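## Task

Put the green-capped bottle upright on the wall ledge marked with a blue label strip, and make sure every other bottle also stands on the ledge that belongs to it. Each bottle's full base must rest on its ledge, and the bottles must stay there without the robot supporting them. Finish by releasing the grip and moving the grippers away.

## Robot and tools

ROBOT. There are two six-joint arms, left_arm and right_arm, each with a parallel gripper. In the scene frame the left_arm root sits at (-0.046, +0.282, 0) m and the right_arm root at (+0.012, -0.289, 0) m, both yawed slightly. The scene frame has its origin on the table top midway between the arms, +z up and +x pointing out over the table; left_arm is on the +y side. The arm names do not refer to image sides. Joint order per arm: waist, shoulder, elbow, wrist pitch, wrist yaw, wrist roll. Stated ranges in rad: waist -2.618..3.054, shoulder 0.000..3.142, elbow 0.000..3.142, wrist pitch -1.571..1.571, wrist yaw -1.571..1.571, wrist roll -2.094..2.094. True limits may sit up to 0.036 rad either way.

GRIPPER. Fingers point along the gripper's +z axis and close along its y axis. The reported end_effector_position is the point between the finger pads, roughly 1 cm short of the fingertips. A wrist camera mount also sticks out near the hand, so leave clearance.

execute_actions. Argument actions is a list holding zero or one item; optional pictures (boolean) asks for camera images. Three forms: an empty list just reports the current state with pictures; an action {"rows": [...], "steps": n} moves the robot; a wait {"steps": n} (n up to 300) sends nothing new and returns after n control steps counted from the previous result. A control step is 1/30 s. An action has 3 to 15 steps (default 15) and 1 to 15 rows; each row drives one step and the final row repeats to fill the remaining steps. A rejected call moves nothing.

ROW LAYOUT. Every row is a single list of 14 numbers covering both arms, each in [-1, 1]: left_arm waist, shoulder, elbow, wrist pitch, wrist yaw, wrist roll, opening, then the same seven for right_arm. Always fill all 14, even if one arm is idle. The six joint numbers are offsets, not poses: scaled joint changes measured from that arm's joint angles in the most recent result that printed them (if none has yet in this scene, or for the second and later calls within one reply, they count from where the arm is when the action begins). They do not accumulate row to row. Scale: 1.0 equals 1.202 rad for waist, 1.258 shoulder, 1.238 elbow, 2.073 wrist pitch, 2.022 for wrist yaw and for wrist roll. Opening is absolute, not an offset: +1 fully open, -1 closed. An offset that would push a joint more than 0.036 rad beyond its range end is refused; one that reaches a real end is clipped there and the result may say "joint sent to its limit" (possibly about an earlier action). Lack of that line does not prove there is room left.

HOLDING POSITION. An all-zero row is not a pause: it pulls joints back to the reference angles. Arms can sag under zeros, so in the first call of a reply send the offsets needed to reach the angles you want, zeros in later calls, and extend the aim if a joint keeps falling short.

SPEED. Each joint's target is kept within a lead of its measured angle per step: 0.202 rad waist, 0.258 shoulder, 0.238 elbow, 0.573 wrist pitch, 0.522 wrist yaw and roll. Targets that would carry the gripper over 70 mm from where it is are scaled back. Big moves therefore take several actions.

TIMING. A result is captured 3 steps before its action ends; those steps run while you compose the next reply, and the robot keeps heading to the last target during your reply until motion settles or a step is HELD. Your next action begins after that.

RESULTS. The state line gives, per arm, end_effector_position (m) and end_effector_quat_wxyz in the scene frame; the printed position may be off, more so when reaching far. Joint positions and Joint velocities list each arm's six joints (rad, rad/s) and then the finger-pad gap (m, m/s; 0.094 when fully open). grip_measured is the measured opening on the same scale as the commanded opening, with a fixed per-gripper error near 1 mm. "joint command not followed" means a clearance check altered or blocked joint targets on some steps; HELD marks steps where your row was partly or wholly not sent. MOTOR HOT appears from 75 °C; OVER-TEMPERATURE FAULT reports a stop (at 90 °C the arm halts for 10 s; at 100 °C it goes limp and drops).

GRIPPING. To hold a bottle, command an opening about 0.03 below grip_measured; a smaller margin grips more gently. Pad force tops out near 50 to 62 N and can spike at first contact.

CAMERAS. cam_left_wrist and cam_right_wrist are 504x504 fisheye wrist cameras; their calibration (K, D, T_world_to_cam) is given in the scene frame with small errors. zoom_image takes camera and region [x0, y0, x1, y1] in image pixels, origin top-left, at most 504 by 504, and returns a closer view of that camera's latest picture.

OTHER TOOLS. read_manual (optional section, "licences") returns licence text only. finished_scene takes scene, the number of the current scene, ends it for good, reports success and starts the next task. Ending a reply with no tool call ends everything.

CAUTIONS. Never let a bottle leave the table, drop, slip or be slammed. Keep the arms from striking or pressing on each other. Avoid hard pushes against ledges or walls. Expect occasional tugs on a held bottle or nudges to loose ones. Avoid holding loads longer than needed because motors heat. Before ending, set every bottle so its whole base rests on its ledge, open the gripper and pull both arms away so the bottles stand unaided.

Each tool is called after "Emit:" in YAML: its name, and indented under it one key for each argument.

## Session

Emit:
execute_actions:
  actions: []

Scene clock: 0.00 s of 7800.00 s.
left_arm: end_effector_position=(+0.3326, +0.2266, +0.4045) grip_measured=+1.000 end_effector_quat_wxyz=(+0.703, +0.053, +0.707, -0.057) | right_arm: end_effector_position=(+0.3922, -0.3026, +0.4018) grip_measured=+1.000 end_effector_quat_wxyz=(+0.704, +0.009, +0.710, -0.019)
Joint positions: left_arm=[-0.015  1.05   1.043 -0.     0.012 -0.006  0.094] | right_arm=[ 0.003  1.04   1.031 -0.     0.004 -0.014  0.094]
Joint velocities: left_arm=[-0.007  0.002  0.002 -0.037  0.037  0.007  0.   ] | right_arm=[ 0.007  0.007 -0.017 -0.022 -0.037 -0.051  0.   ]
Motor temperatures (°C, as the motors report them): left_arm=[28 26 26 26 27 29] | right_arm=[29 26 28 29 26 27]

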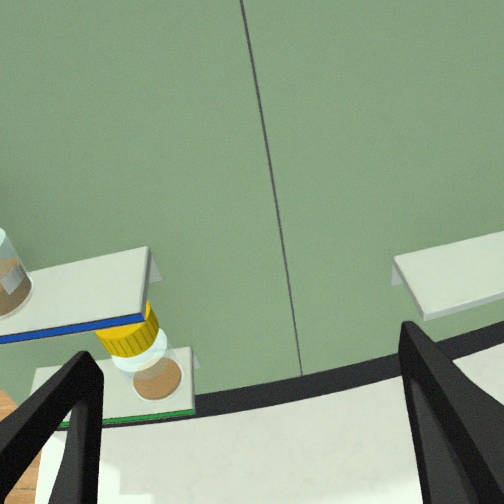

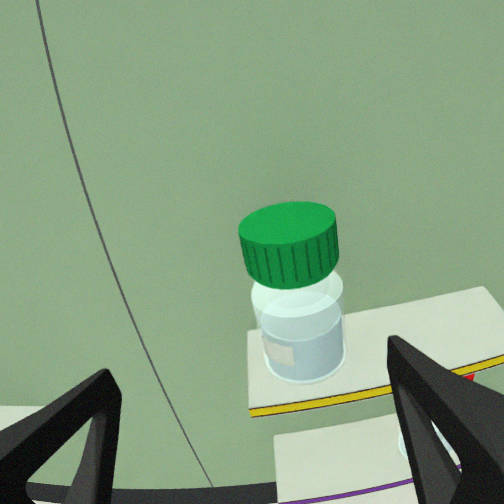

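Emit:
execute_actions:
  actions:
    - {"rows":[[0.3,-0.35,-0.3,-0.1,0,0,1,-0.3,-0.35,-0.3,-0.1,0,0,1]],"steps":15}

Emit:
execute_actions:
  actions:
    - {"steps":45}
  pictures: true

Scene clock: 0.53 s of 7800.00 s.
left_arm: end_effector_position=(+0.2413, +0.3445, +0.3140) grip_measured=+1.000 end_effector_quat_wxyz=(+0.657, -0.081, +0.746, +0.067) | right_arm: end_effector_position=(+0.2809, -0.4012, +0.3149) grip_measured=+1.000 end_effector_quat_wxyz=(+0.649, +0.144, +0.734, -0.138)
Joint positions: left_arm=[ 0.34   0.623  0.676 -0.18   0.005 -0.006  0.094] | right_arm=[-0.352  0.609  0.67  -0.18   0.011 -0.014  0.094]
Joint velocities: left_arm=[-0.012  0.007 -0.012 -0.183  0.007  0.007  0.   ] | right_arm=[-0.002 -0.007  0.002 -0.066 -0.022 -0.051  0.   ]
Motor temperatures (°C, as the motors report them): left_arm=[28 26 26 27 27 29] | right_arm=[29 26 28 29 26 27]
Steps of this call (steps 1 to 4: nothing new was sent; steps 5 to 16: the first 12 steps of this action). Readings (joint positions):
5: left_arm=[0.003 1.031 1.020 0.003 0.024 -0.006] | right_arm=[-0.016 1.021 1.010 0.000 -0.009 -0.014]
6: left_arm=[0.043 0.985 0.970 -0.010 0.028 -0.006] | right_arm=[-0.058 0.976 0.962 -0.014 -0.013 -0.014]
8: left_arm=[0.146 0.873 0.855 -0.051 0.024 -0.006] | right_arm=[-0.161 0.862 0.851 -0.055 -0.008 -0.014]
12: left_arm=[0.329 0.650 0.684 -0.157 0.006 -0.006] | right_arm=[-0.341 0.634 0.679 -0.154 0.011 -0.014]
16: the state above

Scene clock: 2.03 s of 7800.00 s.
left_arm: end_effector_position=(+0.2410, +0.3444, +0.3117) grip_measured=+1.000 end_effector_quat_wxyz=(+0.654, -0.081, +0.749, +0.066) | right_arm: end_effector_position=(+0.2806, -0.4009, +0.3124) grip_measured=+1.000 end_effector_quat_wxyz=(+0.646, +0.144, +0.737, -0.137)
Joint positions: left_arm=[ 0.34   0.623  0.676 -0.189  0.005 -0.006  0.094] | right_arm=[-0.352  0.609  0.67  -0.19   0.01  -0.014  0.094]
Joint velocities: left_arm=[-0.017 -0.017  0.002 -0.022  0.022 -0.051  0.   ] | right_arm=[-0.002 -0.002 -0.002  0.037 -0.037 -0.037  0.   ]
Motor temperatures (°C, as the motors report them): left_arm=[28 26 26 27 27 29] | right_arm=[29 26 28 29 26 27]
Kept back: nothing.
Steps of this call (steps 1 to 3: the last 3 steps of your previous action; steps 4 to 15: the robot went on to your last target; steps 16 to 45: nothing new was sent). Readings (joint positions):
1: left_arm=[0.340 0.623 0.676 -0.183 0.005 -0.006] | right_arm=[-0.352 0.609 0.670 -0.183 0.011 -0.014]
2: left_arm=[0.340 0.623 0.676 -0.184 0.005 -0.006] | right_arm=[-0.352 0.609 0.670 -0.184 0.011 -0.014]
4: left_arm=[0.340 0.623 0.676 -0.186 0.005 -0.006] | right_arm=[-0.352 0.609 0.670 -0.186 0.011 -0.014]
8: left_arm=[0.340 0.623 0.676 -0.188 0.005 -0.006] | right_arm=[-0.352 0.609 0.670 -0.189 0.011 -0.014]
45: the state above
All arms were judged still, so your last target was given up. Only a new action makes them travel on or press farther. Fingers that are still opening or closing keep moving.
camera_calibration (this result's frames):
cam_left_wrist: T_world_to_cam=[[0.187338, -0.97106, -0.148148, 0.331355], [-0.730724, -0.0369742, -0.681671, 0.43856], [0.656465, 0.235958, -0.716504, 0.0959846], [0, 0, 0, 1]] pos_world=[0.195381, 0.315332, 0.416816]
cam_right_wrist: T_world_to_cam=[[-0.364111, -0.917038, -0.162676, -0.212622], [-0.47681, 0.333582, -0.813249, 0.568004], [0.800047, -0.218548, -0.558715, -0.0139069], [0, 0, 0, 1]] pos_world=[0.204538, -0.387498, 0.41957]

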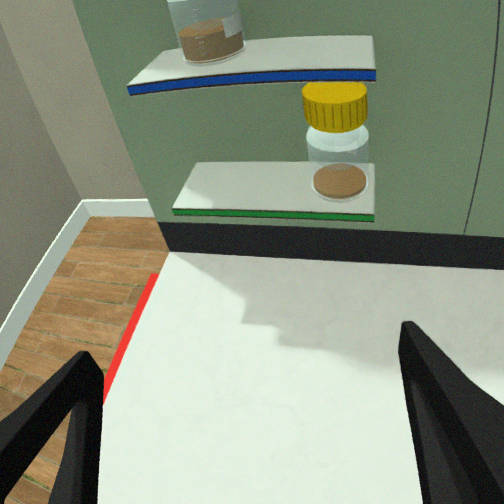

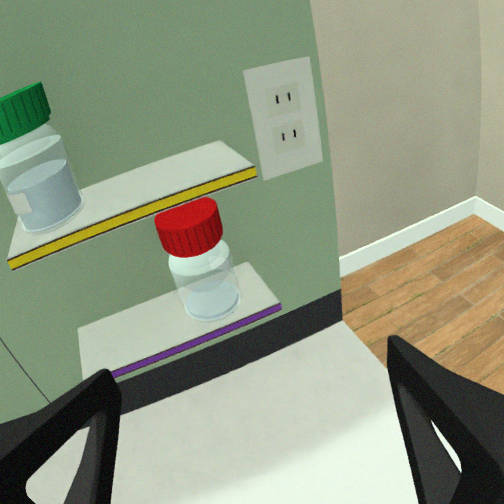

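Emit:
execute_actions:
  actions:
    - {"rows":[[0,0.25,0.3,0.2,0,0,1,0.1,0.25,0.3,0.15,0,0,1]],"steps":15}

Emit:
execute_actions:
  actions:
    - {"steps":30}
  pictures: true

Scene clock: 2.93 s of 7800.00 s.
left_arm: end_effector_position=(+0.2839, +0.3538, +0.4881) grip_measured=+1.000 end_effector_quat_wxyz=(+0.799, -0.063, +0.593, +0.082) | right_arm: end_effector_position=(+0.3415, -0.3850, +0.4566) grip_measured=+1.000 end_effector_quat_wxyz=(+0.759, +0.090, +0.634, -0.117)
Joint positions: left_arm=[ 0.34   0.93   1.038  0.185  0.005 -0.006  0.094] | right_arm=[-0.24   0.921  1.017  0.085  0.014 -0.014  0.094]
Joint velocities: left_arm=[-0.012  0.007  0.105  0.579 -0.037 -0.007  0.   ] | right_arm=[ 0.002 -0.002  0.085  0.403  0.037  0.022  0.   ]
Motor temperatures (°C, as the motors report them): left_arm=[28 26 26 27 27 29] | right_arm=[29 26 28 30 26 27]
Steps of this call (steps 1 to 15: nothing new was sent; steps 16 to 27: the first 12 steps of this action). Readings (joint positions):
16: left_arm=[0.340 0.641 0.691 -0.179 0.005 -0.006] | right_arm=[-0.341 0.629 0.684 -0.183 0.016 -0.014]
17: left_arm=[0.340 0.685 0.725 -0.150 0.005 -0.006] | right_arm=[-0.317 0.677 0.720 -0.161 0.017 -0.014]
19: left_arm=[0.340 0.789 0.817 -0.072 0.005 -0.006] | right_arm=[-0.279 0.790 0.813 -0.101 0.016 -0.014]
23: left_arm=[0.340 0.916 0.983 0.072 0.005 -0.006] | right_arm=[-0.245 0.913 0.967 0.002 0.014 -0.014]
27: the state above

Scene clock: 3.93 s of 7800.00 s.
left_arm: end_effector_position=(+0.2809, +0.3531, +0.4975) grip_measured=+1.000 end_effector_quat_wxyz=(+0.810, -0.062, +0.578, +0.083) | right_arm: end_effector_position=(+0.3404, -0.3847, +0.4623) grip_measured=+1.000 end_effector_quat_wxyz=(+0.766, +0.089, +0.626, -0.118)
Joint positions: left_arm=[ 0.34   0.93   1.04   0.221  0.005 -0.006  0.094] | right_arm=[-0.24   0.921  1.019  0.105  0.014 -0.014  0.094]
Joint velocities: left_arm=[ 0.002  0.012  0.022 -0.051 -0.007 -0.081  0.   ] | right_arm=[ 0.017  0.002  0.002  0.037 -0.007  0.007  0.   ]
Motor temperatures (°C, as the motors report them): left_arm=[28 26 26 27 27 29] | right_arm=[29 26 28 30 26 27]
Kept back: nothing.
Steps of this call (steps 1 to 3: the last 3 steps of your previous action; steps 4 to 30: the robot went on to your last target). Readings (joint positions):
1: left_arm=[0.340 0.930 1.040 0.200 0.005 -0.006] | right_arm=[-0.240 0.921 1.019 0.096 0.014 -0.014]
2: left_arm=[0.340 0.930 1.040 0.208 0.005 -0.006] | right_arm=[-0.240 0.921 1.019 0.102 0.014 -0.014]
4: left_arm=[0.340 0.930 1.040 0.213 0.005 -0.006] | right_arm=[-0.240 0.921 1.019 0.103 0.014 -0.014]
8: left_arm=[0.340 0.930 1.040 0.219 0.005 -0.006] | right_arm=[-0.240 0.921 1.019 0.105 0.014 -0.014]
30: the state above
All arms were judged still, so your last target was given up. Only a new action makes them travel on or press farther. Fingers that are still opening or closing keep moving.
camera_calibration (this result's frames):
cam_left_wrist: T_world_to_cam=[[0.254919, -0.956422, -0.142388, 0.332767], [-0.354948, 0.0444192, -0.93383, 0.585823], [0.89946, 0.288591, -0.328157, -0.0792846], [0, 0, 0, 1]] pos_world=[0.194422, 0.315125, 0.568424]
cam_right_wrist: T_world_to_cam=[[-0.211886, -0.965719, -0.149971, -0.228038], [-0.226271, 0.197762, -0.953777, 0.64045], [0.95074, -0.168158, -0.260417, -0.144187], [0, 0, 0, 1]] pos_world=[0.233682, -0.371124, 0.539099]

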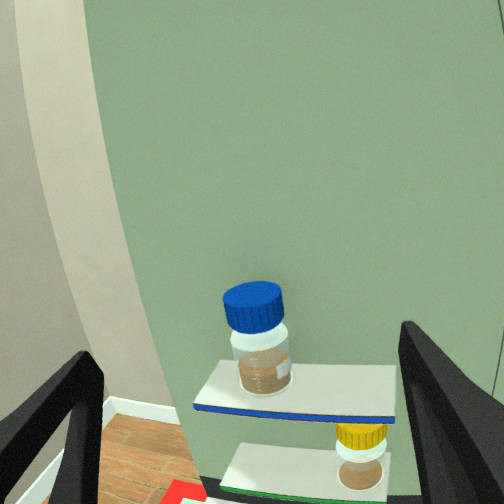

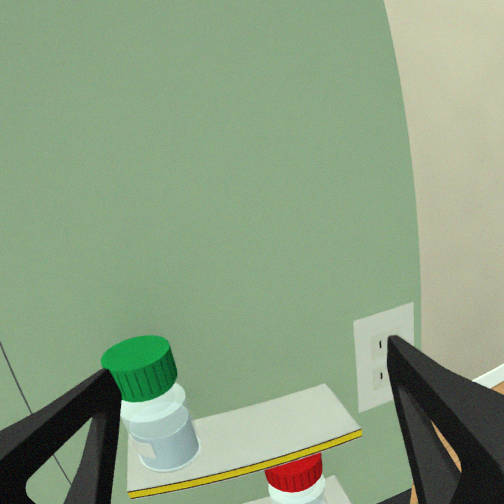

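Emit:
execute_actions:
  actions:
    - {"rows":[[0,0,0,0,0,0,1,0.166,0.137,-0.178,0.095,0,0,1]],"steps":15}

Emit:
execute_actions:
  actions:
    - {"steps":25}
  pictures: true

Scene clock: 4.87 s of 7800.00 s.
left_arm: end_effector_position=(+0.2809, +0.3531, +0.4975) grip_measured=+1.000 end_effector_quat_wxyz=(+0.810, -0.062, +0.578, +0.083) | right_arm: end_effector_position=(+0.4133, -0.3245, +0.3111) grip_measured=+1.000 end_effector_quat_wxyz=(+0.675, +0.031, +0.736, -0.039)
Joint positions: left_arm=[ 0.34   0.93   1.04   0.221  0.005 -0.006  0.094] | right_arm=[-0.045  1.115  0.784  0.245  0.014 -0.014  0.094]
Joint velocities: left_arm=[-0.007  0.012  0.012 -0.022 -0.051 -0.037  0.   ] | right_arm=[-0.002  0.002 -0.007 -0.007 -0.007 -0.022  0.   ]
Motor temperatures (°C, as the motors report them): left_arm=[28 26 26 28 27 29] | right_arm=[29 26 28 30 26 27]
Steps of this call (steps 1 to 16: nothing new was sent; steps 17 to 28: the first 12 steps of this action). Readings (joint positions):
17: left_arm=[0.340 0.930 1.040 0.221 0.005 -0.006] | right_arm=[-0.224 0.928 1.006 0.129 0.023 -0.014]
18: left_arm=[0.340 0.930 1.040 0.221 0.005 -0.006] | right_arm=[-0.192 0.937 0.987 0.166 0.025 -0.014]
20: left_arm=[0.340 0.930 1.040 0.221 0.005 -0.006] | right_arm=[-0.130 0.976 0.938 0.213 0.023 -0.014]
24: left_arm=[0.340 0.930 1.040 0.221 0.005 -0.006] | right_arm=[-0.052 1.081 0.825 0.254 0.016 -0.014]
28: the state above

Scene clock: 5.70 s of 7800.00 s.
left_arm: end_effector_position=(+0.2809, +0.3531, +0.4975) grip_measured=+1.000 end_effector_quat_wxyz=(+0.810, -0.062, +0.578, +0.083) | right_arm: end_effector_position=(+0.4140, -0.3245, +0.3213) grip_measured=+1.000 end_effector_quat_wxyz=(+0.690, +0.030, +0.723, -0.039)
Joint positions: left_arm=[ 0.34   0.93   1.04   0.221  0.005 -0.006  0.094] | right_arm=[-0.045  1.115  0.784  0.286  0.014 -0.014  0.094]
Joint velocities: left_arm=[ 0.002 -0.002 -0.002 -0.081  0.007  0.037  0.   ] | right_arm=[ 0.002 -0.012 -0.017  0.007 -0.022 -0.007  0.   ]
Motor temperatures (°C, as the motors report them): left_arm=[28 26 26 28 27 29] | right_arm=[29 26 28 30 26 27]
Kept back: nothing.
Steps of this call (steps 1 to 3: the last 3 steps of your previous action; steps 4 to 25: the robot went on to your last target). Readings (joint positions):
1: left_arm=[0.340 0.930 1.040 0.221 0.005 -0.006] | right_arm=[-0.045 1.115 0.784 0.253 0.014 -0.014]
2: left_arm=[0.340 0.930 1.040 0.221 0.005 -0.006] | right_arm=[-0.045 1.115 0.784 0.263 0.014 -0.014]
4: left_arm=[0.340 0.930 1.040 0.221 0.005 -0.006] | right_arm=[-0.045 1.115 0.784 0.272 0.014 -0.014]
8: left_arm=[0.340 0.930 1.040 0.221 0.005 -0.006] | right_arm=[-0.045 1.115 0.784 0.281 0.014 -0.014]
25: the state above
camera_calibration (this result's frames):
cam_left_wrist: T_world_to_cam=[[0.254919, -0.956422, -0.142388, 0.332767], [-0.354948, 0.0444192, -0.93383, 0.585823], [0.89946, 0.288591, -0.328157, -0.0792846], [0, 0, 0, 1]] pos_world=[0.194422, 0.315125, 0.568424]
cam_right_wrist: T_world_to_cam=[[-0.0598365, -0.985174, -0.160785, -0.241311], [-0.485509, 0.16946, -0.85765, 0.577925], [0.872181, 0.0267436, -0.488451, -0.0717527], [0, 0, 0, 1]] pos_world=[0.32873, -0.333749, 0.421811]

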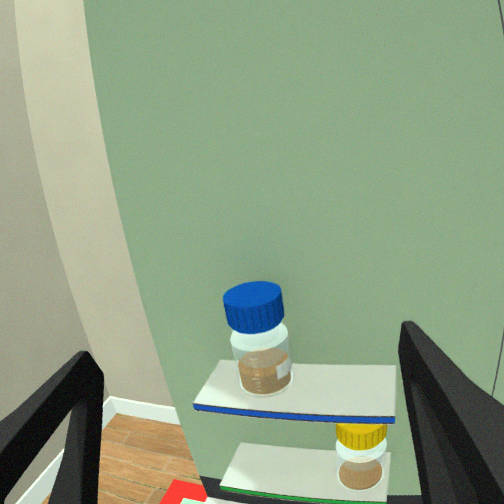

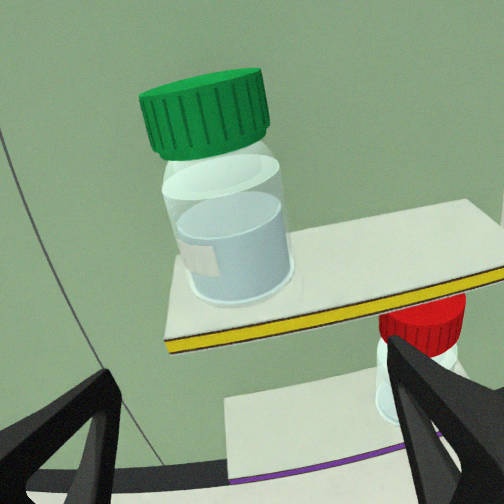

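Emit:
execute_actions:
  actions:
    - {"rows":[[0,0,0,0,0,0,1,0.017,-0.036,0.03,0.007,0,0,1],[0,0,0,0,0,0,1,0.017,-0.036,0.03,0.007,0,0,1],[0,0,0,0,0,0,1,0.017,-0.036,0.03,0.007,0,0,1],[0,0,0,0,0,0,1,0.017,-0.036,0.03,0.007,0,0,1],[0,0,0,0,0,0,1,0.017,-0.036,0.03,0.007,0,0,1],[0,0,0,0,0,0,1,0.017,0.06,0.09,0.02,0,0,1],[0,0,0,0,0,0,1,0.017,0.06,0.09,0.02,0,0,1],[0,0,0,0,0,0,1,0.017,0.15,0.16,0.035,0,0,1],[0,0,0,0,0,0,1,0.017,0.15,0.16,0.035,0,0,1],[0,0,0,0,0,0,1,0.017,0.24,0.23,0.05,0,0,1],[0,0,0,0,0,0,1,0.017,0.24,0.23,0.05,0,0,1],[0,0,0,0,0,0,1,0.017,0.337,0.317,0.065,0,0,1]],"steps":15}

Emit:
execute_actions:
  actions:
    - {"steps":25}
  pictures: true

Scene clock: 6.33 s of 7800.00 s.
left_arm: end_effector_position=(+0.2809, +0.3531, +0.4975) grip_measured=+1.000 end_effector_quat_wxyz=(+0.810, -0.062, +0.578, +0.083) | right_arm: end_effector_position=(+0.4821, -0.3243, +0.3550) grip_measured=+1.000 end_effector_quat_wxyz=(+0.710, +0.025, +0.702, -0.036)
Joint positions: left_arm=[ 0.34   0.93   1.04   0.221  0.005 -0.006  0.094] | right_arm=[-0.032  1.387  1.043  0.356  0.015 -0.014  0.094]
Joint velocities: left_arm=[ 0.007  0.002  0.012 -0.081  0.007  0.022  0.   ] | right_arm=[-0.012  1.814  1.595  0.3    0.037 -0.007  0.   ]
Motor temperatures (°C, as the motors report them): left_arm=[28 26 26 28 27 29] | right_arm=[29 26 29 31 26 27]
Steps of this call (steps 1 to 7: the robot went on to your last target; steps 8 to 19: the first 12 steps of this action). Readings (joint positions):
8: left_arm=[0.340 0.930 1.040 0.221 0.005 -0.006] | right_arm=[-0.043 1.114 0.784 0.286 0.015 -0.014]
9: left_arm=[0.340 0.930 1.040 0.221 0.005 -0.006] | right_arm=[-0.040 1.110 0.784 0.286 0.015 -0.014]
11: left_arm=[0.340 0.930 1.040 0.221 0.005 -0.006] | right_arm=[-0.033 1.100 0.784 0.286 0.015 -0.014]
15: left_arm=[0.340 0.930 1.040 0.221 0.005 -0.006] | right_arm=[-0.032 1.166 0.856 0.298 0.015 -0.014]
19: the state above

Scene clock: 7.17 s of 7800.00 s.
left_arm: end_effector_position=(+0.2809, +0.3531, +0.4975) grip_measured=+1.000 end_effector_quat_wxyz=(+0.810, -0.062, +0.578, +0.083) | right_arm: end_effector_position=(+0.5239, -0.3273, +0.3363) grip_measured=+1.000 end_effector_quat_wxyz=(+0.702, +0.026, +0.710, -0.035)
Joint positions: left_arm=[ 0.34   0.93   1.04   0.221  0.005 -0.006  0.094] | right_arm=[-0.032  1.556  1.142  0.403  0.015 -0.014  0.094]
Joint velocities: left_arm=[ 0.002 -0.002  0.007  0.007 -0.007 -0.095  0.   ] | right_arm=[-0.007  0.007 -0.002 -0.007 -0.066  0.051  0.   ]
Motor temperatures (°C, as the motors report them): left_arm=[28 26 26 28 27 29] | right_arm=[29 26 29 31 26 27]
Kept back: nothing.
Steps of this call (steps 1 to 3: the last 3 steps of your previous action; steps 4 to 25: the robot went on to your last target). Readings (joint positions):
1: left_arm=[0.340 0.930 1.040 0.221 0.005 -0.006] | right_arm=[-0.032 1.449 1.094 0.372 0.015 -0.014]
2: left_arm=[0.340 0.930 1.040 0.221 0.005 -0.006] | right_arm=[-0.032 1.497 1.128 0.386 0.015 -0.014]
4: left_arm=[0.340 0.930 1.040 0.221 0.005 -0.006] | right_arm=[-0.032 1.543 1.142 0.393 0.015 -0.014]
8: left_arm=[0.340 0.930 1.040 0.221 0.005 -0.006] | right_arm=[-0.032 1.556 1.142 0.394 0.015 -0.014]
25: the state above
camera_calibration (this result's frames):
cam_left_wrist: T_world_to_cam=[[0.254919, -0.956422, -0.142388, 0.332767], [-0.354948, 0.0444192, -0.93383, 0.585823], [0.89946, 0.288591, -0.328157, -0.0792846], [0, 0, 0, 1]] pos_world=[0.194422, 0.315125, 0.568424]
cam_right_wrist: T_world_to_cam=[[-0.0421329, -0.986244, -0.159838, -0.244987], [-0.456889, 0.161291, -0.874779, 0.632817], [0.888526, 0.0361711, -0.457399, -0.176127], [0, 0, 0, 1]] pos_world=[0.435298, -0.337314, 0.433857]

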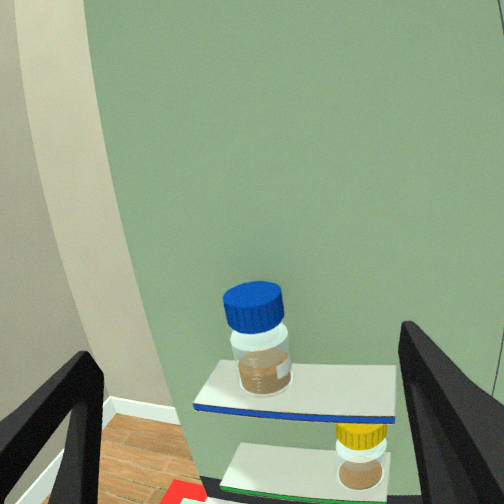

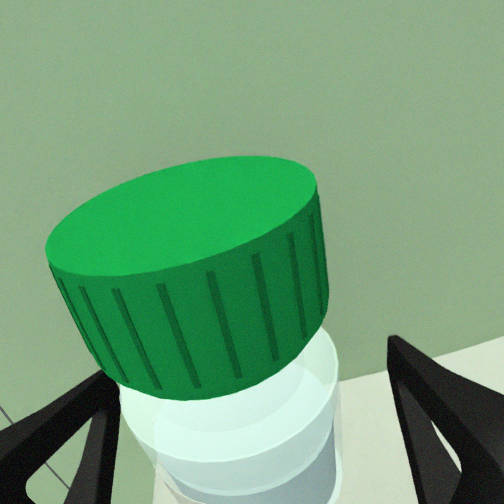

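Between fingers; close.

Emit:
execute_actions:
  actions:
    - {"rows":[[0,0,0,0,0,0,1,0.01,0.01,0.01,0,0,0,0]],"steps":15}

Emit:
execute_actions:
  actions:
    - {"steps":15}

Scene clock: 7.60 s of 7800.00 s.
left_arm: end_effector_position=(+0.2809, +0.3531, +0.4975) grip_measured=+1.000 end_effector_quat_wxyz=(+0.810, -0.062, +0.578, +0.083) | right_arm: end_effector_position=(+0.5240, -0.3261, +0.3363) grip_measured=+0.156 end_effector_quat_wxyz=(+0.703, +0.025, +0.710, -0.035)
Joint positions: left_arm=[ 0.34   0.93   1.04   0.221  0.005 -0.006  0.094] | right_arm=[-0.029  1.556  1.142  0.403  0.016 -0.014  0.054]
Joint velocities: left_arm=[-0.002  0.002  0.002 -0.007 -0.051 -0.022  0.   ] | right_arm=[ 0.002 -0.002 -0.012  0.022 -0.007  0.022 -0.   ]
Motor temperatures (°C, as the motors report them): left_arm=[28 26 26 28 27 29] | right_arm=[29 26 29 31 26 27]
Steps of this call (step 1: the robot went on to your last target; steps 2 to 13: the first 12 steps of this action). Readings (joint positions):
2: left_arm=[0.340 0.930 1.040 0.221 0.005 -0.006] | right_arm=[-0.032 1.556 1.142 0.403 0.015 -0.014]
3: left_arm=[0.340 0.930 1.040 0.221 0.005 -0.006] | right_arm=[-0.031 1.556 1.142 0.403 0.015 -0.014]
5: left_arm=[0.340 0.930 1.040 0.221 0.005 -0.006] | right_arm=[-0.030 1.556 1.142 0.403 0.016 -0.014]
9: left_arm=[0.340 0.930 1.040 0.221 0.005 -0.006] | right_arm=[-0.029 1.556 1.142 0.403 0.016 -0.014]
13: the state above

Scene clock: 8.10 s of 7800.00 s.
left_arm: end_effector_position=(+0.2809, +0.3531, +0.4975) grip_measured=+1.000 end_effector_quat_wxyz=(+0.810, -0.062, +0.578, +0.083) | right_arm: end_effector_position=(+0.5240, -0.3261, +0.3363) grip_measured=+0.156 end_effector_quat_wxyz=(+0.703, +0.025, +0.710, -0.035)
Joint positions: left_arm=[ 0.34   0.93   1.04   0.221  0.005 -0.006  0.094] | right_arm=[-0.029  1.556  1.142  0.403  0.016 -0.014  0.054]
Joint velocities: left_arm=[ 0.007 -0.002 -0.007  0.066  0.022  0.022  0.   ] | right_arm=[-0.002  0.002 -0.012  0.007  0.022  0.022 -0.   ]
Motor temperatures (°C, as the motors report them): left_arm=[28 26 26 28 27 29] | right_arm=[29 26 29 31 26 27]
Kept back: nothing.
Steps of this call (steps 1 to 3: the last 3 steps of your previous action; steps 4 to 15: the robot went on to your last target). Readings (joint positions):
1: left_arm=[0.340 0.930 1.040 0.221 0.005 -0.006] | right_arm=[-0.029 1.556 1.142 0.403 0.016 -0.014]
2: left_arm=[0.340 0.930 1.040 0.221 0.005 -0.006] | right_arm=[-0.029 1.556 1.142 0.403 0.016 -0.014]
4: left_arm=[0.340 0.930 1.040 0.221 0.005 -0.006] | right_arm=[-0.029 1.556 1.142 0.403 0.016 -0.014]
8: left_arm=[0.340 0.930 1.040 0.221 0.005 -0.006] | right_arm=[-0.029 1.556 1.142 0.403 0.016 -0.014]
15: the state above
All arms were judged still, so your last target was given up. Only a new action makes them travel on or press farther. Fingers that are still opening or closing keep moving.

Emit:
execute_actions:
  actions:
    - {"rows":[[0,0,0,0,0,0,1,0,-0.05,0.01,0,0,0,0.12],[0,0,0,0,0,0,1,0,-0.05,0.01,0,0,0,0.12],[0,0,0,0,0,0,1,0,-0.05,0.01,0,0,0,0.12],[0,0,0,0,0,0,1,0,-0.12,-0.03,-0.01,0,0,0.12],[0,0,0,0,0,0,1,0,-0.12,-0.03,-0.01,0,0,0.12],[0,0,0,0,0,0,1,0,-0.2,-0.09,-0.02,0,0,0.12],[0,0,0,0,0,0,1,0,-0.2,-0.09,-0.02,0,0,0.12],[0,0,0,0,0,0,1,0,-0.3,-0.16,-0.035,0,0,0.12],[0,0,0,0,0,0,1,0,-0.3,-0.16,-0.035,0,0,0.12],[0,0,0,0,0,0,1,0,-0.4,-0.24,-0.045,0,0,0.12]],"steps":15}

Emit:
execute_actions:
  actions:
    - {"rows":[[0,0,0,0,0,0,1,0.2,-0.02,0.03,0,0,0,0.12],[0,0,0,0,0,0,1,0.2,-0.02,0.03,0,0,0,0.12],[0,0,0,0,0,0,1,0.2,-0.02,0.03,0,0,0,0.12],[0,0,0,0,0,0,1,0.4,-0.02,0.03,0,0,0,0.12],[0,0,0,0,0,0,1,0.4,-0.02,0.03,0,0,0,0.12],[0,0,0,0,0,0,1,0.4,-0.02,0.03,0,0,0,0.12],[0,0,0,0,0,0,1,0.4,-0.02,0.03,0,0,0,0.12],[0,0,0,0,0,0,1,0.67,-0.02,0.03,0,0,0,0.12]],"steps":15}

Emit:
execute_actions:
  actions:
    - {"steps":25}
  pictures: true

Scene clock: 8.93 s of 7800.00 s.
left_arm: end_effector_position=(+0.2809, +0.3531, +0.4975) grip_measured=+1.000 end_effector_quat_wxyz=(+0.810, -0.062, +0.578, +0.083) | right_arm: end_effector_position=(+0.4141, -0.3185, +0.3713) grip_measured=+0.156 end_effector_quat_wxyz=(+0.728, +0.024, +0.684, -0.036)
Joint positions: left_arm=[ 0.34   0.93   1.04   0.221  0.005 -0.006  0.094] | right_arm=[-0.029  1.11   0.873  0.3    0.016 -0.014  0.054]
Joint velocities: left_arm=[ 0.007  0.007 -0.012  0.066 -0.066  0.037  0.   ] | right_arm=[-0.002 -1.389 -0.593 -0.139  0.007 -0.081  0.001]
Motor temperatures (°C, as the motors report them): left_arm=[28 26 26 28 27 29] | right_arm=[29 26 29 31 26 27]
Steps of this call (steps 1 to 13: nothing new was sent; steps 14 to 25: the first 12 steps of this action). Readings (joint positions):
14: left_arm=[0.340 0.930 1.040 0.221 0.005 -0.006] | right_arm=[-0.029 1.553 1.142 0.403 0.016 -0.014]
15: left_arm=[0.340 0.930 1.040 0.221 0.005 -0.006] | right_arm=[-0.029 1.548 1.142 0.394 0.016 -0.014]
17: left_arm=[0.340 0.930 1.040 0.221 0.005 -0.006] | right_arm=[-0.029 1.529 1.137 0.380 0.016 -0.014]
21: left_arm=[0.340 0.930 1.040 0.221 0.005 -0.006] | right_arm=[-0.029 1.367 1.027 0.335 0.016 -0.014]
25: the state above

Scene clock: 9.43 s of 7800.00 s.
left_arm: end_effector_position=(+0.2809, +0.3531, +0.4975) grip_measured=+1.000 end_effector_quat_wxyz=(+0.810, -0.062, +0.578, +0.083) | right_arm: end_effector_position=(+0.3130, -0.0431, +0.3791) grip_measured=+0.156 end_effector_quat_wxyz=(+0.693, -0.230, +0.640, +0.239)
Joint positions: left_arm=[ 0.34   0.93   1.04   0.221  0.005 -0.006  0.094] | right_arm=[ 0.728  1.05   0.86   0.266  0.012 -0.014  0.054]
Joint velocities: left_arm=[-0.007 -0.037 -0.002  0.022 -0.007 -0.081  0.   ] | right_arm=[ 1.429  0.002  0.002 -0.066 -0.505 -0.066 -0.   ]
Motor temperatures (°C, as the motors report them): left_arm=[28 26 27 28 27 29] | right_arm=[29 26 29 31 26 27]
Steps of this call (steps 1 to 3: the last 3 steps of your previous action; steps 4 to 15: the first 12 steps of this action, its rows measured from where the robot was after step 3). Readings (joint positions):
3: left_arm=[0.340 0.930 1.040 0.221 0.005 -0.006] | right_arm=[-0.029 1.052 0.860 0.304 0.016 -0.014]
4: left_arm=[0.340 0.930 1.040 0.221 0.005 -0.006] | right_arm=[-0.001 1.050 0.860 0.305 0.040 -0.014]
5: left_arm=[0.340 0.930 1.040 0.221 0.005 -0.006] | right_arm=[0.055 1.050 0.860 0.298 0.057 -0.014]
7: left_arm=[0.340 0.930 1.040 0.221 0.005 -0.006] | right_arm=[0.187 1.050 0.860 0.282 0.045 -0.014]
11: left_arm=[0.340 0.930 1.040 0.221 0.005 -0.006] | right_arm=[0.456 1.050 0.860 0.269 0.026 -0.014]
15: the state above

Scene clock: 10.27 s of 7800.00 s.
left_arm: end_effector_position=(+0.2809, +0.3531, +0.4975) grip_measured=+1.000 end_effector_quat_wxyz=(+0.810, -0.062, +0.578, +0.083) | right_arm: end_effector_position=(+0.2984, -0.0262, +0.3791) grip_measured=+0.156 end_effector_quat_wxyz=(+0.686, -0.248, +0.633, +0.259)
Joint positions: left_arm=[ 0.34   0.93   1.04   0.221  0.005 -0.006  0.094] | right_arm=[ 0.784  1.05   0.86   0.266  0.009 -0.014  0.054]
Joint velocities: left_arm=[-0.012  0.002  0.002  0.007  0.037  0.007  0.   ] | right_arm=[-0.002 -0.002 -0.002 -0.007 -0.022  0.037 -0.001]
Motor temperatures (°C, as the motors report them): left_arm=[28 26 27 29 27 29] | right_arm=[29 26 29 32 26 27]
Kept back: nothing.
Steps of this call (steps 1 to 3: the last 3 steps of your previous action; steps 4 to 25: the robot went on to your last target). Readings (joint positions):
1: left_arm=[0.340 0.930 1.040 0.221 0.005 -0.006] | right_arm=[0.765 1.050 0.860 0.266 -0.003 -0.014]
2: left_arm=[0.340 0.930 1.040 0.221 0.005 -0.006] | right_arm=[0.783 1.050 0.860 0.266 -0.011 -0.014]
4: left_arm=[0.340 0.930 1.040 0.221 0.005 -0.006] | right_arm=[0.786 1.050 0.860 0.266 -0.010 -0.014]
8: left_arm=[0.340 0.930 1.040 0.221 0.005 -0.006] | right_arm=[0.784 1.050 0.860 0.266 0.003 -0.014]
25: the state above
camera_calibration (this result's frames):
cam_left_wrist: T_world_to_cam=[[0.254919, -0.956422, -0.142388, 0.332767], [-0.354948, 0.0444192, -0.93383, 0.585823], [0.89946, 0.288591, -0.328157, -0.0792846], [0, 0, 0, 1]] pos_world=[0.194422, 0.315125, 0.568424]
cam_right_wrist: T_world_to_cam=[[0.703547, -0.693156, -0.156705, -0.166712], [-0.372811, -0.17227, -0.911776, 0.498773], [0.605007, 0.699899, -0.379616, 0.105447], [0, 0, 0, 1]] pos_world=[0.239442, -0.103436, 0.468673]

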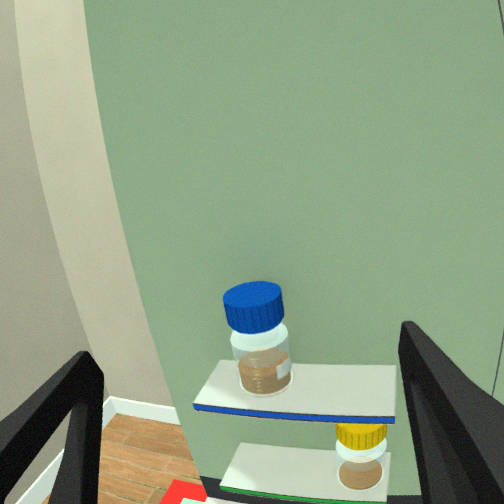

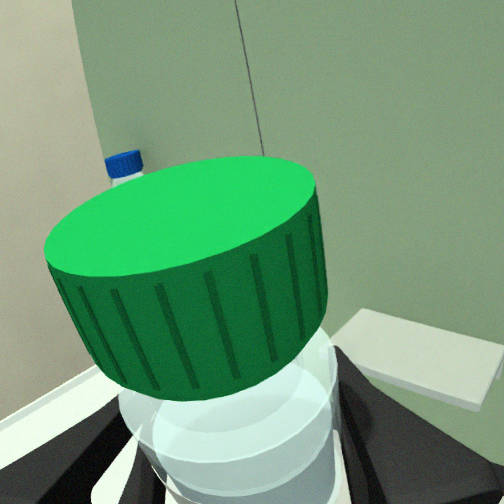

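Emit:
execute_actions:
  actions:
    - {"rows":[[-0.785,0.03,0.086,-0.16,0,0,1,0,0,0.01,0,0,0,0.12]],"steps":15}

Emit:
execute_actions:
  actions:
    - {"steps":30}
  pictures: true

Scene clock: 10.83 s of 7800.00 s.
left_arm: end_effector_position=(+0.2369, +0.0779, +0.4554) grip_measured=+1.000 end_effector_quat_wxyz=(+0.700, +0.207, +0.644, -0.230) | right_arm: end_effector_position=(+0.2988, -0.0260, +0.3708) grip_measured=+0.156 end_effector_quat_wxyz=(+0.675, -0.253, +0.644, +0.255)
Joint positions: left_arm=[-0.501  0.962  1.125 -0.077  0.001 -0.006  0.094] | right_arm=[ 0.784  1.05   0.86   0.232  0.009 -0.014  0.054]
Joint velocities: left_arm=[-1.912 -0.002  0.002 -0.198  0.095 -0.066  0.   ] | right_arm=[-0.007 -0.002 -0.022 -0.051 -0.022 -0.066 -0.   ]
Motor temperatures (°C, as the motors report them): left_arm=[28 26 27 29 27 29] | right_arm=[29 26 29 32 26 27]
Steps of this call (steps 1 to 5: the robot went on to your last target; steps 6 to 17: the first 12 steps of this action). Readings (joint positions):
6: left_arm=[0.310 0.933 1.057 0.176 -0.014 -0.006] | right_arm=[0.784 1.050 0.860 0.263 0.009 -0.014]
7: left_arm=[0.243 0.941 1.085 0.117 -0.018 -0.006] | right_arm=[0.784 1.050 0.860 0.258 0.009 -0.014]
9: left_arm=[0.093 0.954 1.118 0.046 -0.012 -0.006] | right_arm=[0.784 1.050 0.860 0.248 0.009 -0.014]
13: left_arm=[-0.206 0.958 1.125 -0.038 -0.004 -0.006] | right_arm=[0.784 1.050 0.860 0.236 0.009 -0.014]
17: the state above

Scene clock: 11.83 s of 7800.00 s.
left_arm: end_effector_position=(+0.2137, +0.0487, +0.4519) grip_measured=+1.000 end_effector_quat_wxyz=(+0.681, +0.245, +0.636, -0.267) | right_arm: end_effector_position=(+0.2988, -0.0259, +0.3705) grip_measured=+0.156 end_effector_quat_wxyz=(+0.675, -0.253, +0.645, +0.255)
Joint positions: left_arm=[-0.602  0.962  1.125 -0.091  0.013 -0.006  0.094] | right_arm=[ 0.784  1.05   0.86   0.231  0.009 -0.014  0.054]
Joint velocities: left_arm=[-0.007  0.012 -0.002  0.037 -0.037 -0.037  0.   ] | right_arm=[-0.002 -0.012  0.002 -0.022  0.022  0.007 -0.   ]
Motor temperatures (°C, as the motors report them): left_arm=[28 26 27 29 27 29] | right_arm=[29 26 29 32 26 27]
Kept back: nothing.
Steps of this call (steps 1 to 3: the last 3 steps of your previous action; steps 4 to 30: the robot went on to your last target). Readings (joint positions):
1: left_arm=[-0.554 0.962 1.125 -0.082 0.009 -0.006] | right_arm=[0.784 1.050 0.860 0.232 0.009 -0.014]
2: left_arm=[-0.586 0.962 1.125 -0.085 0.016 -0.006] | right_arm=[0.784 1.050 0.860 0.232 0.009 -0.014]
4: left_arm=[-0.602 0.962 1.125 -0.087 0.018 -0.006] | right_arm=[0.784 1.050 0.860 0.232 0.009 -0.014]
8: left_arm=[-0.602 0.962 1.125 -0.090 0.015 -0.006] | right_arm=[0.784 1.050 0.860 0.231 0.009 -0.014]
30: the state above
All arms were judged still, so your last target was given up. Only a new action makes them travel on or press farther. Fingers that are still opening or closing keep moving.
camera_calibration (this result's frames):
cam_left_wrist: T_world_to_cam=[[-0.658348, -0.737654, -0.149813, 0.240095], [-0.338973, 0.468252, -0.815989, 0.455631], [0.672068, -0.486422, -0.558318, 0.244464], [0, 0, 0, 1]] pos_world=[0.148216, 0.0826691, 0.544247]
cam_right_wrist: T_world_to_cam=[[0.699257, -0.697123, -0.158301, -0.166384], [-0.396005, -0.19338, -0.897655, 0.49227], [0.595164, 0.690379, -0.411286, 0.116154], [0, 0, 0, 1]] pos_world=[0.242155, -0.100985, 0.463323]

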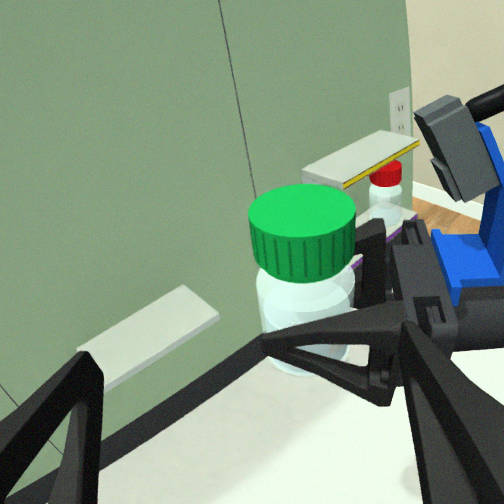

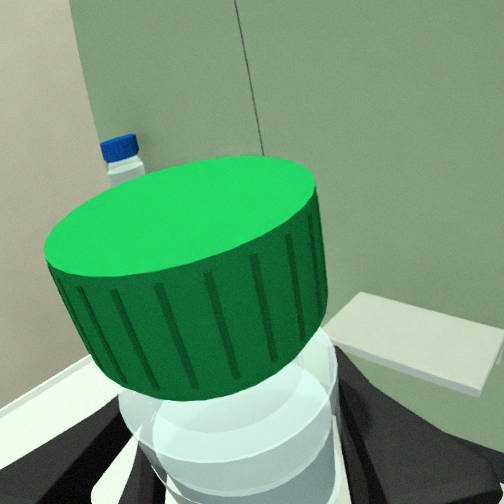

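Emit:
execute_actions:
  actions:
    - {"rows":[[-0.025,0.03,-0.02,0.02,0,0,1,0,0,0.01,0.01,0,0,0.12],[-0.025,0.03,-0.02,0.02,0,0,1,0,0,0.01,0.01,0,0,0.12],[-0.025,0.03,-0.02,0.02,0,0,1,0,0,0.01,0.01,0,0,0.12],[-0.025,0.1,0.02,0.03,0,0,1,0,0,0.01,0.01,0,0,0.12],[-0.025,0.1,0.02,0.03,0,0,1,0,0,0.01,0.01,0,0,0.12],[-0.025,0.2,0.085,0.045,0,0,1,0,0,0.01,0.01,0,0,0.12],[-0.025,0.2,0.085,0.045,0,0,1,0,0,0.01,0.01,0,0,0.12],[-0.025,0.308,0.158,0.063,0,0,1,0,0,0.01,0.01,0,0,0.12]],"steps":15}

Emit:
execute_actions:
  actions:
    - {"steps":25}
  pictures: true

Scene clock: 12.57 s of 7800.00 s.
left_arm: end_effector_position=(+0.2876, -0.0315, +0.4248) grip_measured=+1.000 end_effector_quat_wxyz=(+0.653, +0.259, +0.658, -0.269) | right_arm: end_effector_position=(+0.3010, -0.0280, +0.3621) grip_measured=+0.155 end_effector_quat_wxyz=(+0.667, -0.254, +0.656, +0.245)
Joint positions: left_arm=[-0.624  1.348  1.303  0.044  0.015 -0.016  0.094] | right_arm=[ 0.78   1.051  0.858  0.202  0.019 -0.018  0.054]
Joint velocities: left_arm=[-0.007  0.379 -0.002  0.11  -0.007 -0.051  0.   ] | right_arm=[-0.125  0.076 -0.115 -0.403  0.125  0.037  0.002]
Motor temperatures (°C, as the motors report them): left_arm=[28 26 27 29 27 29] | right_arm=[29 26 29 32 26 27]
Steps of this call (steps 1 to 10: nothing new was sent; steps 11 to 22: the first 12 steps of this action). Readings (joint positions):
11: left_arm=[-0.605 0.964 1.123 -0.085 0.012 -0.006] | right_arm=[0.784 1.050 0.860 0.230 0.009 -0.014]
12: left_arm=[-0.612 0.968 1.121 -0.076 0.012 -0.006] | right_arm=[0.784 1.050 0.860 0.228 0.009 -0.014]
14: left_arm=[-0.622 0.987 1.121 -0.064 0.012 -0.006] | right_arm=[0.784 1.050 0.860 0.224 0.009 -0.014]
18: left_arm=[-0.624 1.164 1.222 -0.020 0.012 -0.006] | right_arm=[0.784 1.050 0.860 0.219 0.009 -0.014]
22: the state above

Scene clock: 13.40 s of 7800.00 s.
left_arm: end_effector_position=(+0.2898, -0.0336, +0.4201) grip_measured=+1.000 end_effector_quat_wxyz=(+0.650, +0.261, +0.662, -0.268) | right_arm: end_effector_position=(+0.3027, -0.0268, +0.3537) grip_measured=+0.155 end_effector_quat_wxyz=(+0.658, -0.258, +0.664, +0.242)
Joint positions: left_arm=[-0.624  1.358  1.303  0.043  0.015 -0.016  0.094] | right_arm=[ 0.778  1.059  0.854  0.188  0.016 -0.018  0.054]
Joint velocities: left_arm=[-0.002 -0.007 -0.002  0.022 -0.037  0.051  0.   ] | right_arm=[ 0.007 -0.007 -0.012  0.066 -0.051 -0.007 -0.001]
Motor temperatures (°C, as the motors report them): left_arm=[28 26 27 29 27 29] | right_arm=[29 26 29 33 26 27]
Kept back: nothing.
Steps of this call (steps 1 to 3: the last 3 steps of your previous action; steps 4 to 25: the robot went on to your last target). Readings (joint positions):
1: left_arm=[-0.624 1.356 1.303 0.044 0.015 -0.016] | right_arm=[0.778 1.054 0.855 0.192 0.022 -0.018]
2: left_arm=[-0.624 1.358 1.303 0.041 0.015 -0.016] | right_arm=[0.778 1.057 0.854 0.187 0.021 -0.018]
4: left_arm=[-0.624 1.358 1.303 0.041 0.015 -0.016] | right_arm=[0.778 1.059 0.854 0.186 0.018 -0.018]
8: left_arm=[-0.624 1.358 1.303 0.043 0.015 -0.016] | right_arm=[0.778 1.059 0.854 0.188 0.017 -0.018]
25: the state above
camera_calibration (this result's frames):
cam_left_wrist: T_world_to_cam=[[-0.685849, -0.714104, -0.140238, 0.229518], [-0.380801, 0.516369, -0.767042, 0.487193], [0.620163, -0.472672, -0.626082, 0.179528], [0, 0, 0, 1]] pos_world=[0.231602, -0.00281315, 0.518284]
cam_right_wrist: T_world_to_cam=[[0.684679, -0.711905, -0.156223, -0.16905], [-0.433432, -0.225381, -0.872548, 0.480223], [0.585962, 0.665128, -0.462876, 0.127883], [0, 0, 0, 1]] pos_world=[0.248955, -0.0971731, 0.451802]

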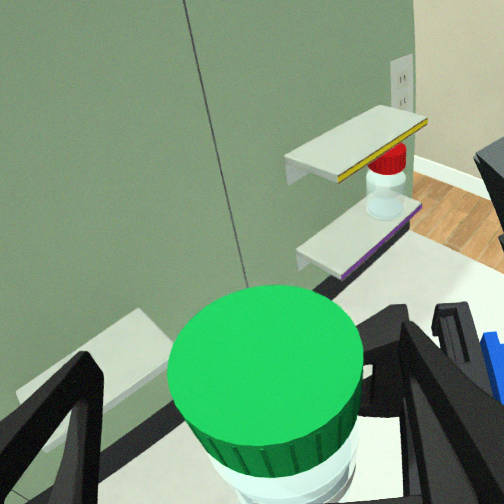

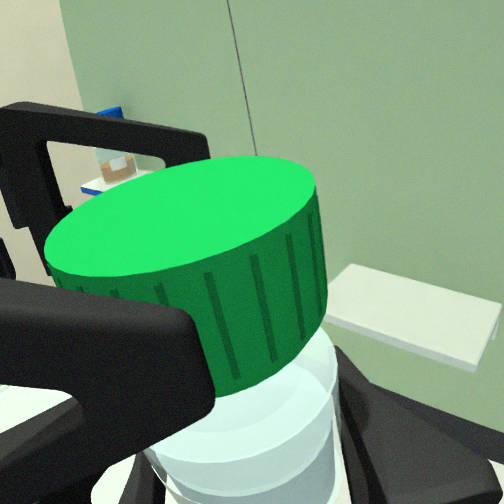

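Emit:
execute_actions:
  actions:
    - {"rows":[[0,0,0.01,-0.015,0,0,1,0,0,0.035,0.02,0,0,0.12]],"steps":15}

Emit:
execute_actions:
  actions:
    - {"rows":[[0,0,0.01,0,0,0,0.1,0,0,0.01,0.01,0,0,0.12]],"steps":15}

Emit:
execute_actions:
  actions:
    - {"steps":12}
  pictures: true

Scene clock: 15.53 s of 7800.00 s.
left_arm: end_effector_position=(+0.2898, -0.0336, +0.4184) grip_measured=+1.000 end_effector_quat_wxyz=(+0.648, +0.262, +0.664, -0.267) | right_arm: end_effector_position=(+0.3027, -0.0268, +0.3537) grip_measured=+0.155 end_effector_quat_wxyz=(+0.658, -0.258, +0.664, +0.242)
Joint positions: left_arm=[-0.624  1.358  1.303  0.036  0.015 -0.016  0.094] | right_arm=[ 0.778  1.059  0.854  0.188  0.016 -0.018  0.054]
Joint velocities: left_arm=[ 0.002 -0.022 -0.002  0.066 -0.022  0.007  0.   ] | right_arm=[ 0.007  0.012 -0.022 -0.022 -0.007  0.081 -0.   ]
Motor temperatures (°C, as the motors report them): left_arm=[28 26 27 29 27 29] | right_arm=[29 26 30 33 26 27]
Steps of this call (steps 1 to 15: the robot went on to your last target; steps 16 to 52: nothing new was sent; steps 53 to 64: the first 12 steps of this action). Readings (joint positions):
53: left_arm=[-0.624 1.358 1.303 0.042 0.015 -0.016] | right_arm=[0.778 1.059 0.854 0.188 0.016 -0.018]
54: left_arm=[-0.624 1.358 1.303 0.040 0.015 -0.016] | right_arm=[0.778 1.059 0.854 0.188 0.016 -0.018]
56: left_arm=[-0.624 1.358 1.303 0.037 0.015 -0.016] | right_arm=[0.778 1.059 0.854 0.188 0.016 -0.018]
60: left_arm=[-0.624 1.358 1.303 0.036 0.015 -0.016] | right_arm=[0.778 1.059 0.854 0.188 0.016 -0.018]
64: the state above

Scene clock: 16.03 s of 7800.00 s.
left_arm: end_effector_position=(+0.2854, -0.0380, +0.4176) grip_measured=+0.117 end_effector_quat_wxyz=(+0.643, +0.269, +0.662, -0.275) | right_arm: end_effector_position=(+0.3026, -0.0258, +0.3509) grip_measured=+0.155 end_effector_quat_wxyz=(+0.654, -0.261, +0.667, +0.242)
Joint positions: left_arm=[-0.632  1.358  1.303  0.033  0.031 -0.017  0.052] | right_arm=[ 0.778  1.062  0.854  0.181  0.011 -0.018  0.054]
Joint velocities: left_arm=[ 0.007  0.002 -0.017 -0.051 -0.037  0.037  0.001] | right_arm=[ 0.002  0.002  0.007 -0.022  0.037  0.051 -0.001]
Motor temperatures (°C, as the motors report them): left_arm=[28 26 27 30 27 29] | right_arm=[29 26 30 33 26 27]
Steps of this call (steps 1 to 3: the last 3 steps of your previous action; steps 4 to 15: the first 12 steps of this action, its rows measured from where the robot was after step 3). Readings (joint positions):
3: left_arm=[-0.624 1.358 1.303 0.036 0.015 -0.016] | right_arm=[0.778 1.059 0.854 0.188 0.016 -0.018]
4: left_arm=[-0.624 1.358 1.303 0.036 0.015 -0.016] | right_arm=[0.778 1.059 0.854 0.187 0.016 -0.018]
5: left_arm=[-0.624 1.358 1.303 0.036 0.015 -0.016] | right_arm=[0.778 1.059 0.854 0.185 0.016 -0.018]
7: left_arm=[-0.632 1.358 1.303 0.033 0.031 -0.016] | right_arm=[0.778 1.062 0.854 0.182 0.012 -0.018]
11: left_arm=[-0.632 1.358 1.303 0.033 0.031 -0.017] | right_arm=[0.778 1.062 0.854 0.181 0.011 -0.018]
15: the state above

Scene clock: 16.43 s of 7800.00 s.
left_arm: end_effector_position=(+0.2854, -0.0380, +0.4176) grip_measured=+0.117 end_effector_quat_wxyz=(+0.643, +0.269, +0.662, -0.275) | right_arm: end_effector_position=(+0.3026, -0.0258, +0.3509) grip_measured=+0.155 end_effector_quat_wxyz=(+0.654, -0.261, +0.667, +0.242)
Joint positions: left_arm=[-0.632  1.358  1.303  0.033  0.031 -0.017  0.052] | right_arm=[ 0.778  1.062  0.854  0.181  0.011 -0.018  0.054]
Joint velocities: left_arm=[-0.012 -0.002 -0.012 -0.081 -0.022 -0.022 -0.   ] | right_arm=[ 0.012  0.017 -0.002 -0.051  0.051 -0.022  0.001]
Motor temperatures (°C, as the motors report them): left_arm=[28 26 27 30 27 29] | right_arm=[29 26 30 34 26 27]
Kept back: nothing.
Steps of this call (steps 1 to 3: the last 3 steps of your previous action; steps 4 to 12: the robot went on to your last target). Readings (joint positions):
1: left_arm=[-0.632 1.358 1.303 0.033 0.031 -0.017] | right_arm=[0.778 1.062 0.854 0.181 0.011 -0.018]
2: left_arm=[-0.632 1.358 1.303 0.033 0.031 -0.017] | right_arm=[0.778 1.062 0.854 0.181 0.011 -0.018]
4: left_arm=[-0.632 1.358 1.303 0.033 0.031 -0.017] | right_arm=[0.778 1.062 0.854 0.181 0.011 -0.018]
8: left_arm=[-0.632 1.358 1.303 0.033 0.031 -0.017] | right_arm=[0.778 1.062 0.854 0.181 0.011 -0.018]
12: the state above
camera_calibration (this result's frames):
cam_left_wrist: T_world_to_cam=[[-0.703705, -0.696844, -0.138595, 0.228024], [-0.374929, 0.529911, -0.760672, 0.482045], [0.603513, -0.483325, -0.634168, 0.18626], [0, 0, 0, 1]] pos_world=[0.228784, -0.00651938, 0.516401]
cam_right_wrist: T_world_to_cam=[[0.686822, -0.709838, -0.156225, -0.169292], [-0.438599, -0.233377, -0.867851, 0.477673], [0.579574, 0.664579, -0.471622, 0.130974], [0, 0, 0, 1]] pos_world=[0.249871, -0.0957345, 0.449872]

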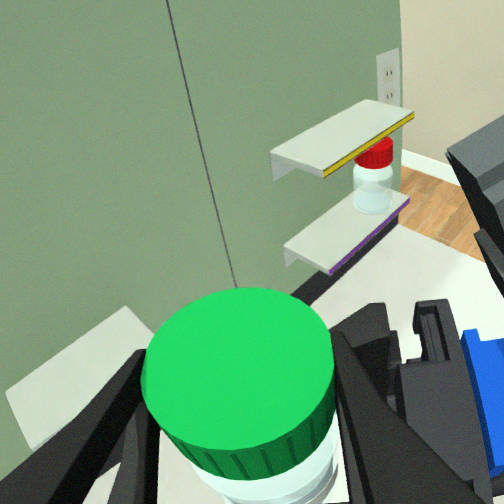

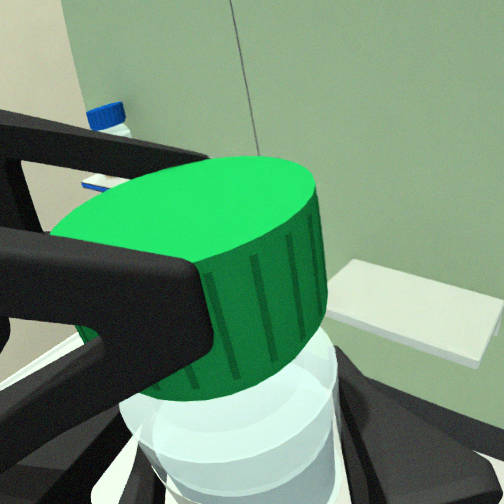

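Emit:
execute_actions:
  actions:
    - {"rows":[[0,0,0.01,0,0,0,0.07,0,0,0,0,0,0,1]],"steps":12}

Emit:
execute_actions:
  actions:
    - {"rows":[[0,0,0.01,0,0,0,0.07,0,-0.3,-0.25,0,0,0,1]],"steps":15}

Emit:
execute_actions:
  actions:
    - {"rows":[[0,0,0.01,0,0,0,0.07,-0.6,0,0,0,0,0,1]],"steps":15}
  pictures: true

Scene clock: 16.90 s of 7800.00 s.
left_arm: end_effector_position=(+0.2853, -0.0381, +0.4167) grip_measured=+0.116 end_effector_quat_wxyz=(+0.641, +0.269, +0.664, -0.275) | right_arm: end_effector_position=(+0.3039, -0.0276, +0.3458) grip_measured=+1.000 end_effector_quat_wxyz=(+0.649, -0.261, +0.675, +0.235)
Joint positions: left_arm=[-0.632  1.358  1.303  0.029  0.031 -0.019  0.052] | right_arm=[ 0.776  1.062  0.854  0.16   0.019 -0.021  0.094]
Joint velocities: left_arm=[-0.007  0.007  0.002 -0.007 -0.007  0.007  0.001] | right_arm=[ 0.002 -0.002  0.002  0.007  0.037 -0.037  0.   ]
Motor temperatures (°C, as the motors report them): left_arm=[28 26 27 30 27 29] | right_arm=[29 26 30 34 26 27]
Steps of this call (steps 1 to 5: the robot went on to your last target; steps 6 to 14: the first 9 steps of this action). Readings (joint positions):
6: left_arm=[-0.632 1.358 1.303 0.031 0.031 -0.017] | right_arm=[0.778 1.062 0.854 0.180 0.011 -0.019]
7: left_arm=[-0.632 1.358 1.303 0.031 0.031 -0.018] | right_arm=[0.777 1.062 0.854 0.174 0.017 -0.019]
9: left_arm=[-0.632 1.358 1.303 0.032 0.031 -0.019] | right_arm=[0.776 1.062 0.854 0.164 0.020 -0.021]
13: left_arm=[-0.632 1.358 1.303 0.029 0.031 -0.019] | right_arm=[0.776 1.062 0.854 0.160 0.019 -0.021]
14: the state above

Scene clock: 17.40 s of 7800.00 s.
left_arm: end_effector_position=(+0.2850, -0.0378, +0.4080) grip_measured=+0.116 end_effector_quat_wxyz=(+0.630, +0.273, +0.675, -0.270) | right_arm: end_effector_position=(+0.2482, -0.0781, +0.3162) grip_measured=+1.000 end_effector_quat_wxyz=(+0.670, -0.253, +0.654, +0.243)
Joint positions: left_arm=[-0.632  1.358  1.303 -0.006  0.031 -0.019  0.052] | right_arm=[ 0.776  0.694  0.551  0.159  0.019 -0.021  0.094]
Joint velocities: left_arm=[-0.017 -0.002 -0.017  0.007  0.037 -0.007 -0.001] | right_arm=[ 0.002  0.007 -0.017  0.022  0.037  0.022  0.   ]
Motor temperatures (°C, as the motors report them): left_arm=[28 26 27 30 27 29] | right_arm=[29 26 30 34 26 27]
Steps of this call (steps 1 to 3: the last 3 steps of your previous action; steps 4 to 15: the first 12 steps of this action, its rows measured from where the robot was after step 3). Readings (joint positions):
3: left_arm=[-0.632 1.358 1.303 0.029 0.031 -0.019] | right_arm=[0.776 1.062 0.854 0.160 0.019 -0.021]
4: left_arm=[-0.632 1.358 1.303 0.028 0.031 -0.019] | right_arm=[0.776 1.033 0.820 0.178 0.019 -0.021]
5: left_arm=[-0.632 1.358 1.303 0.024 0.031 -0.019] | right_arm=[0.776 0.961 0.745 0.183 0.019 -0.021]
7: left_arm=[-0.632 1.358 1.303 0.011 0.031 -0.019] | right_arm=[0.776 0.790 0.604 0.166 0.019 -0.021]
11: left_arm=[-0.632 1.358 1.303 -0.002 0.031 -0.019] | right_arm=[0.776 0.694 0.551 0.158 0.019 -0.021]
15: the state above

Scene clock: 17.90 s of 7800.00 s.
left_arm: end_effector_position=(+0.2845, -0.0373, +0.3993) grip_measured=+0.116 end_effector_quat_wxyz=(+0.618, +0.277, +0.686, -0.266) | right_arm: end_effector_position=(+0.3287, -0.2860, +0.3162) grip_measured=+1.000 end_effector_quat_wxyz=(+0.713, -0.005, +0.701, -0.010)
Joint positions: left_arm=[-0.632  1.358  1.303 -0.041  0.031 -0.019  0.052] | right_arm=[ 0.063  0.694  0.551  0.159  0.03  -0.022  0.094]
Joint velocities: left_arm=[0.002 0.002 0.012 0.037 0.007 0.11  0.   ] | right_arm=[-0.178 -0.007  0.012 -0.022  0.007  0.022  0.   ]
Motor temperatures (°C, as the motors report them): left_arm=[28 26 27 30 27 29] | right_arm=[29 26 30 34 26 27]
Steps of this call (steps 1 to 3: the last 3 steps of your previous action; steps 4 to 15: the first 12 steps of this action, its rows measured from where the robot was after step 3). Readings (joint positions):
3: left_arm=[-0.632 1.358 1.303 -0.007 0.031 -0.019] | right_arm=[0.776 0.694 0.551 0.159 0.019 -0.021]
4: left_arm=[-0.632 1.358 1.303 -0.010 0.031 -0.019] | right_arm=[0.744 0.694 0.551 0.159 0.001 -0.022]
5: left_arm=[-0.632 1.358 1.303 -0.014 0.031 -0.019] | right_arm=[0.674 0.694 0.551 0.159 -0.002 -0.022]
7: left_arm=[-0.632 1.358 1.303 -0.025 0.031 -0.019] | right_arm=[0.523 0.694 0.551 0.159 0.005 -0.022]
11: left_arm=[-0.632 1.358 1.303 -0.038 0.031 -0.019] | right_arm=[0.223 0.694 0.551 0.159 0.012 -0.022]
15: the state above
camera_calibration (this result's frames):
cam_left_wrist: T_world_to_cam=[[-0.711385, -0.690055, -0.133248, 0.225695], [-0.415577, 0.56592, -0.712061, 0.460964], [0.566769, -0.451174, -0.689358, 0.209223], [0, 0, 0, 1]] pos_world=[0.233541, -0.01073, 0.502537]
cam_right_wrist: T_world_to_cam=[[0.040794, -0.987582, -0.151715, -0.245858], [-0.444118, 0.118095, -0.888151, 0.507005], [0.895039, 0.103611, -0.433785, -0.00366442], [0, 0, 0, 1]] pos_world=[0.238479, -0.3023, 0.411407]

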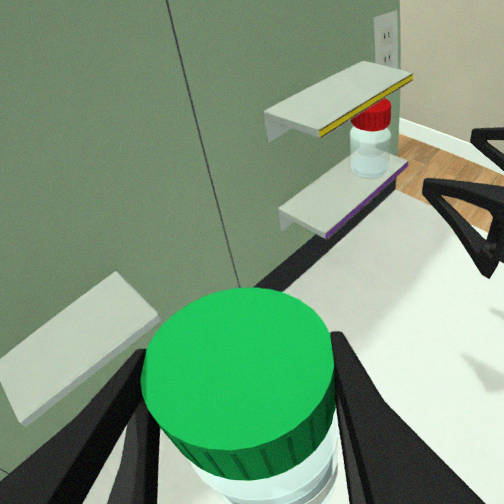

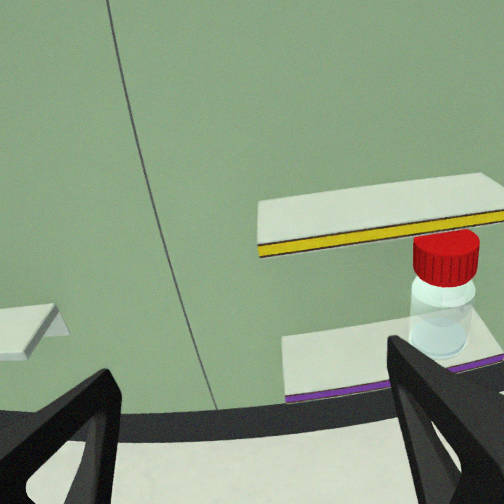

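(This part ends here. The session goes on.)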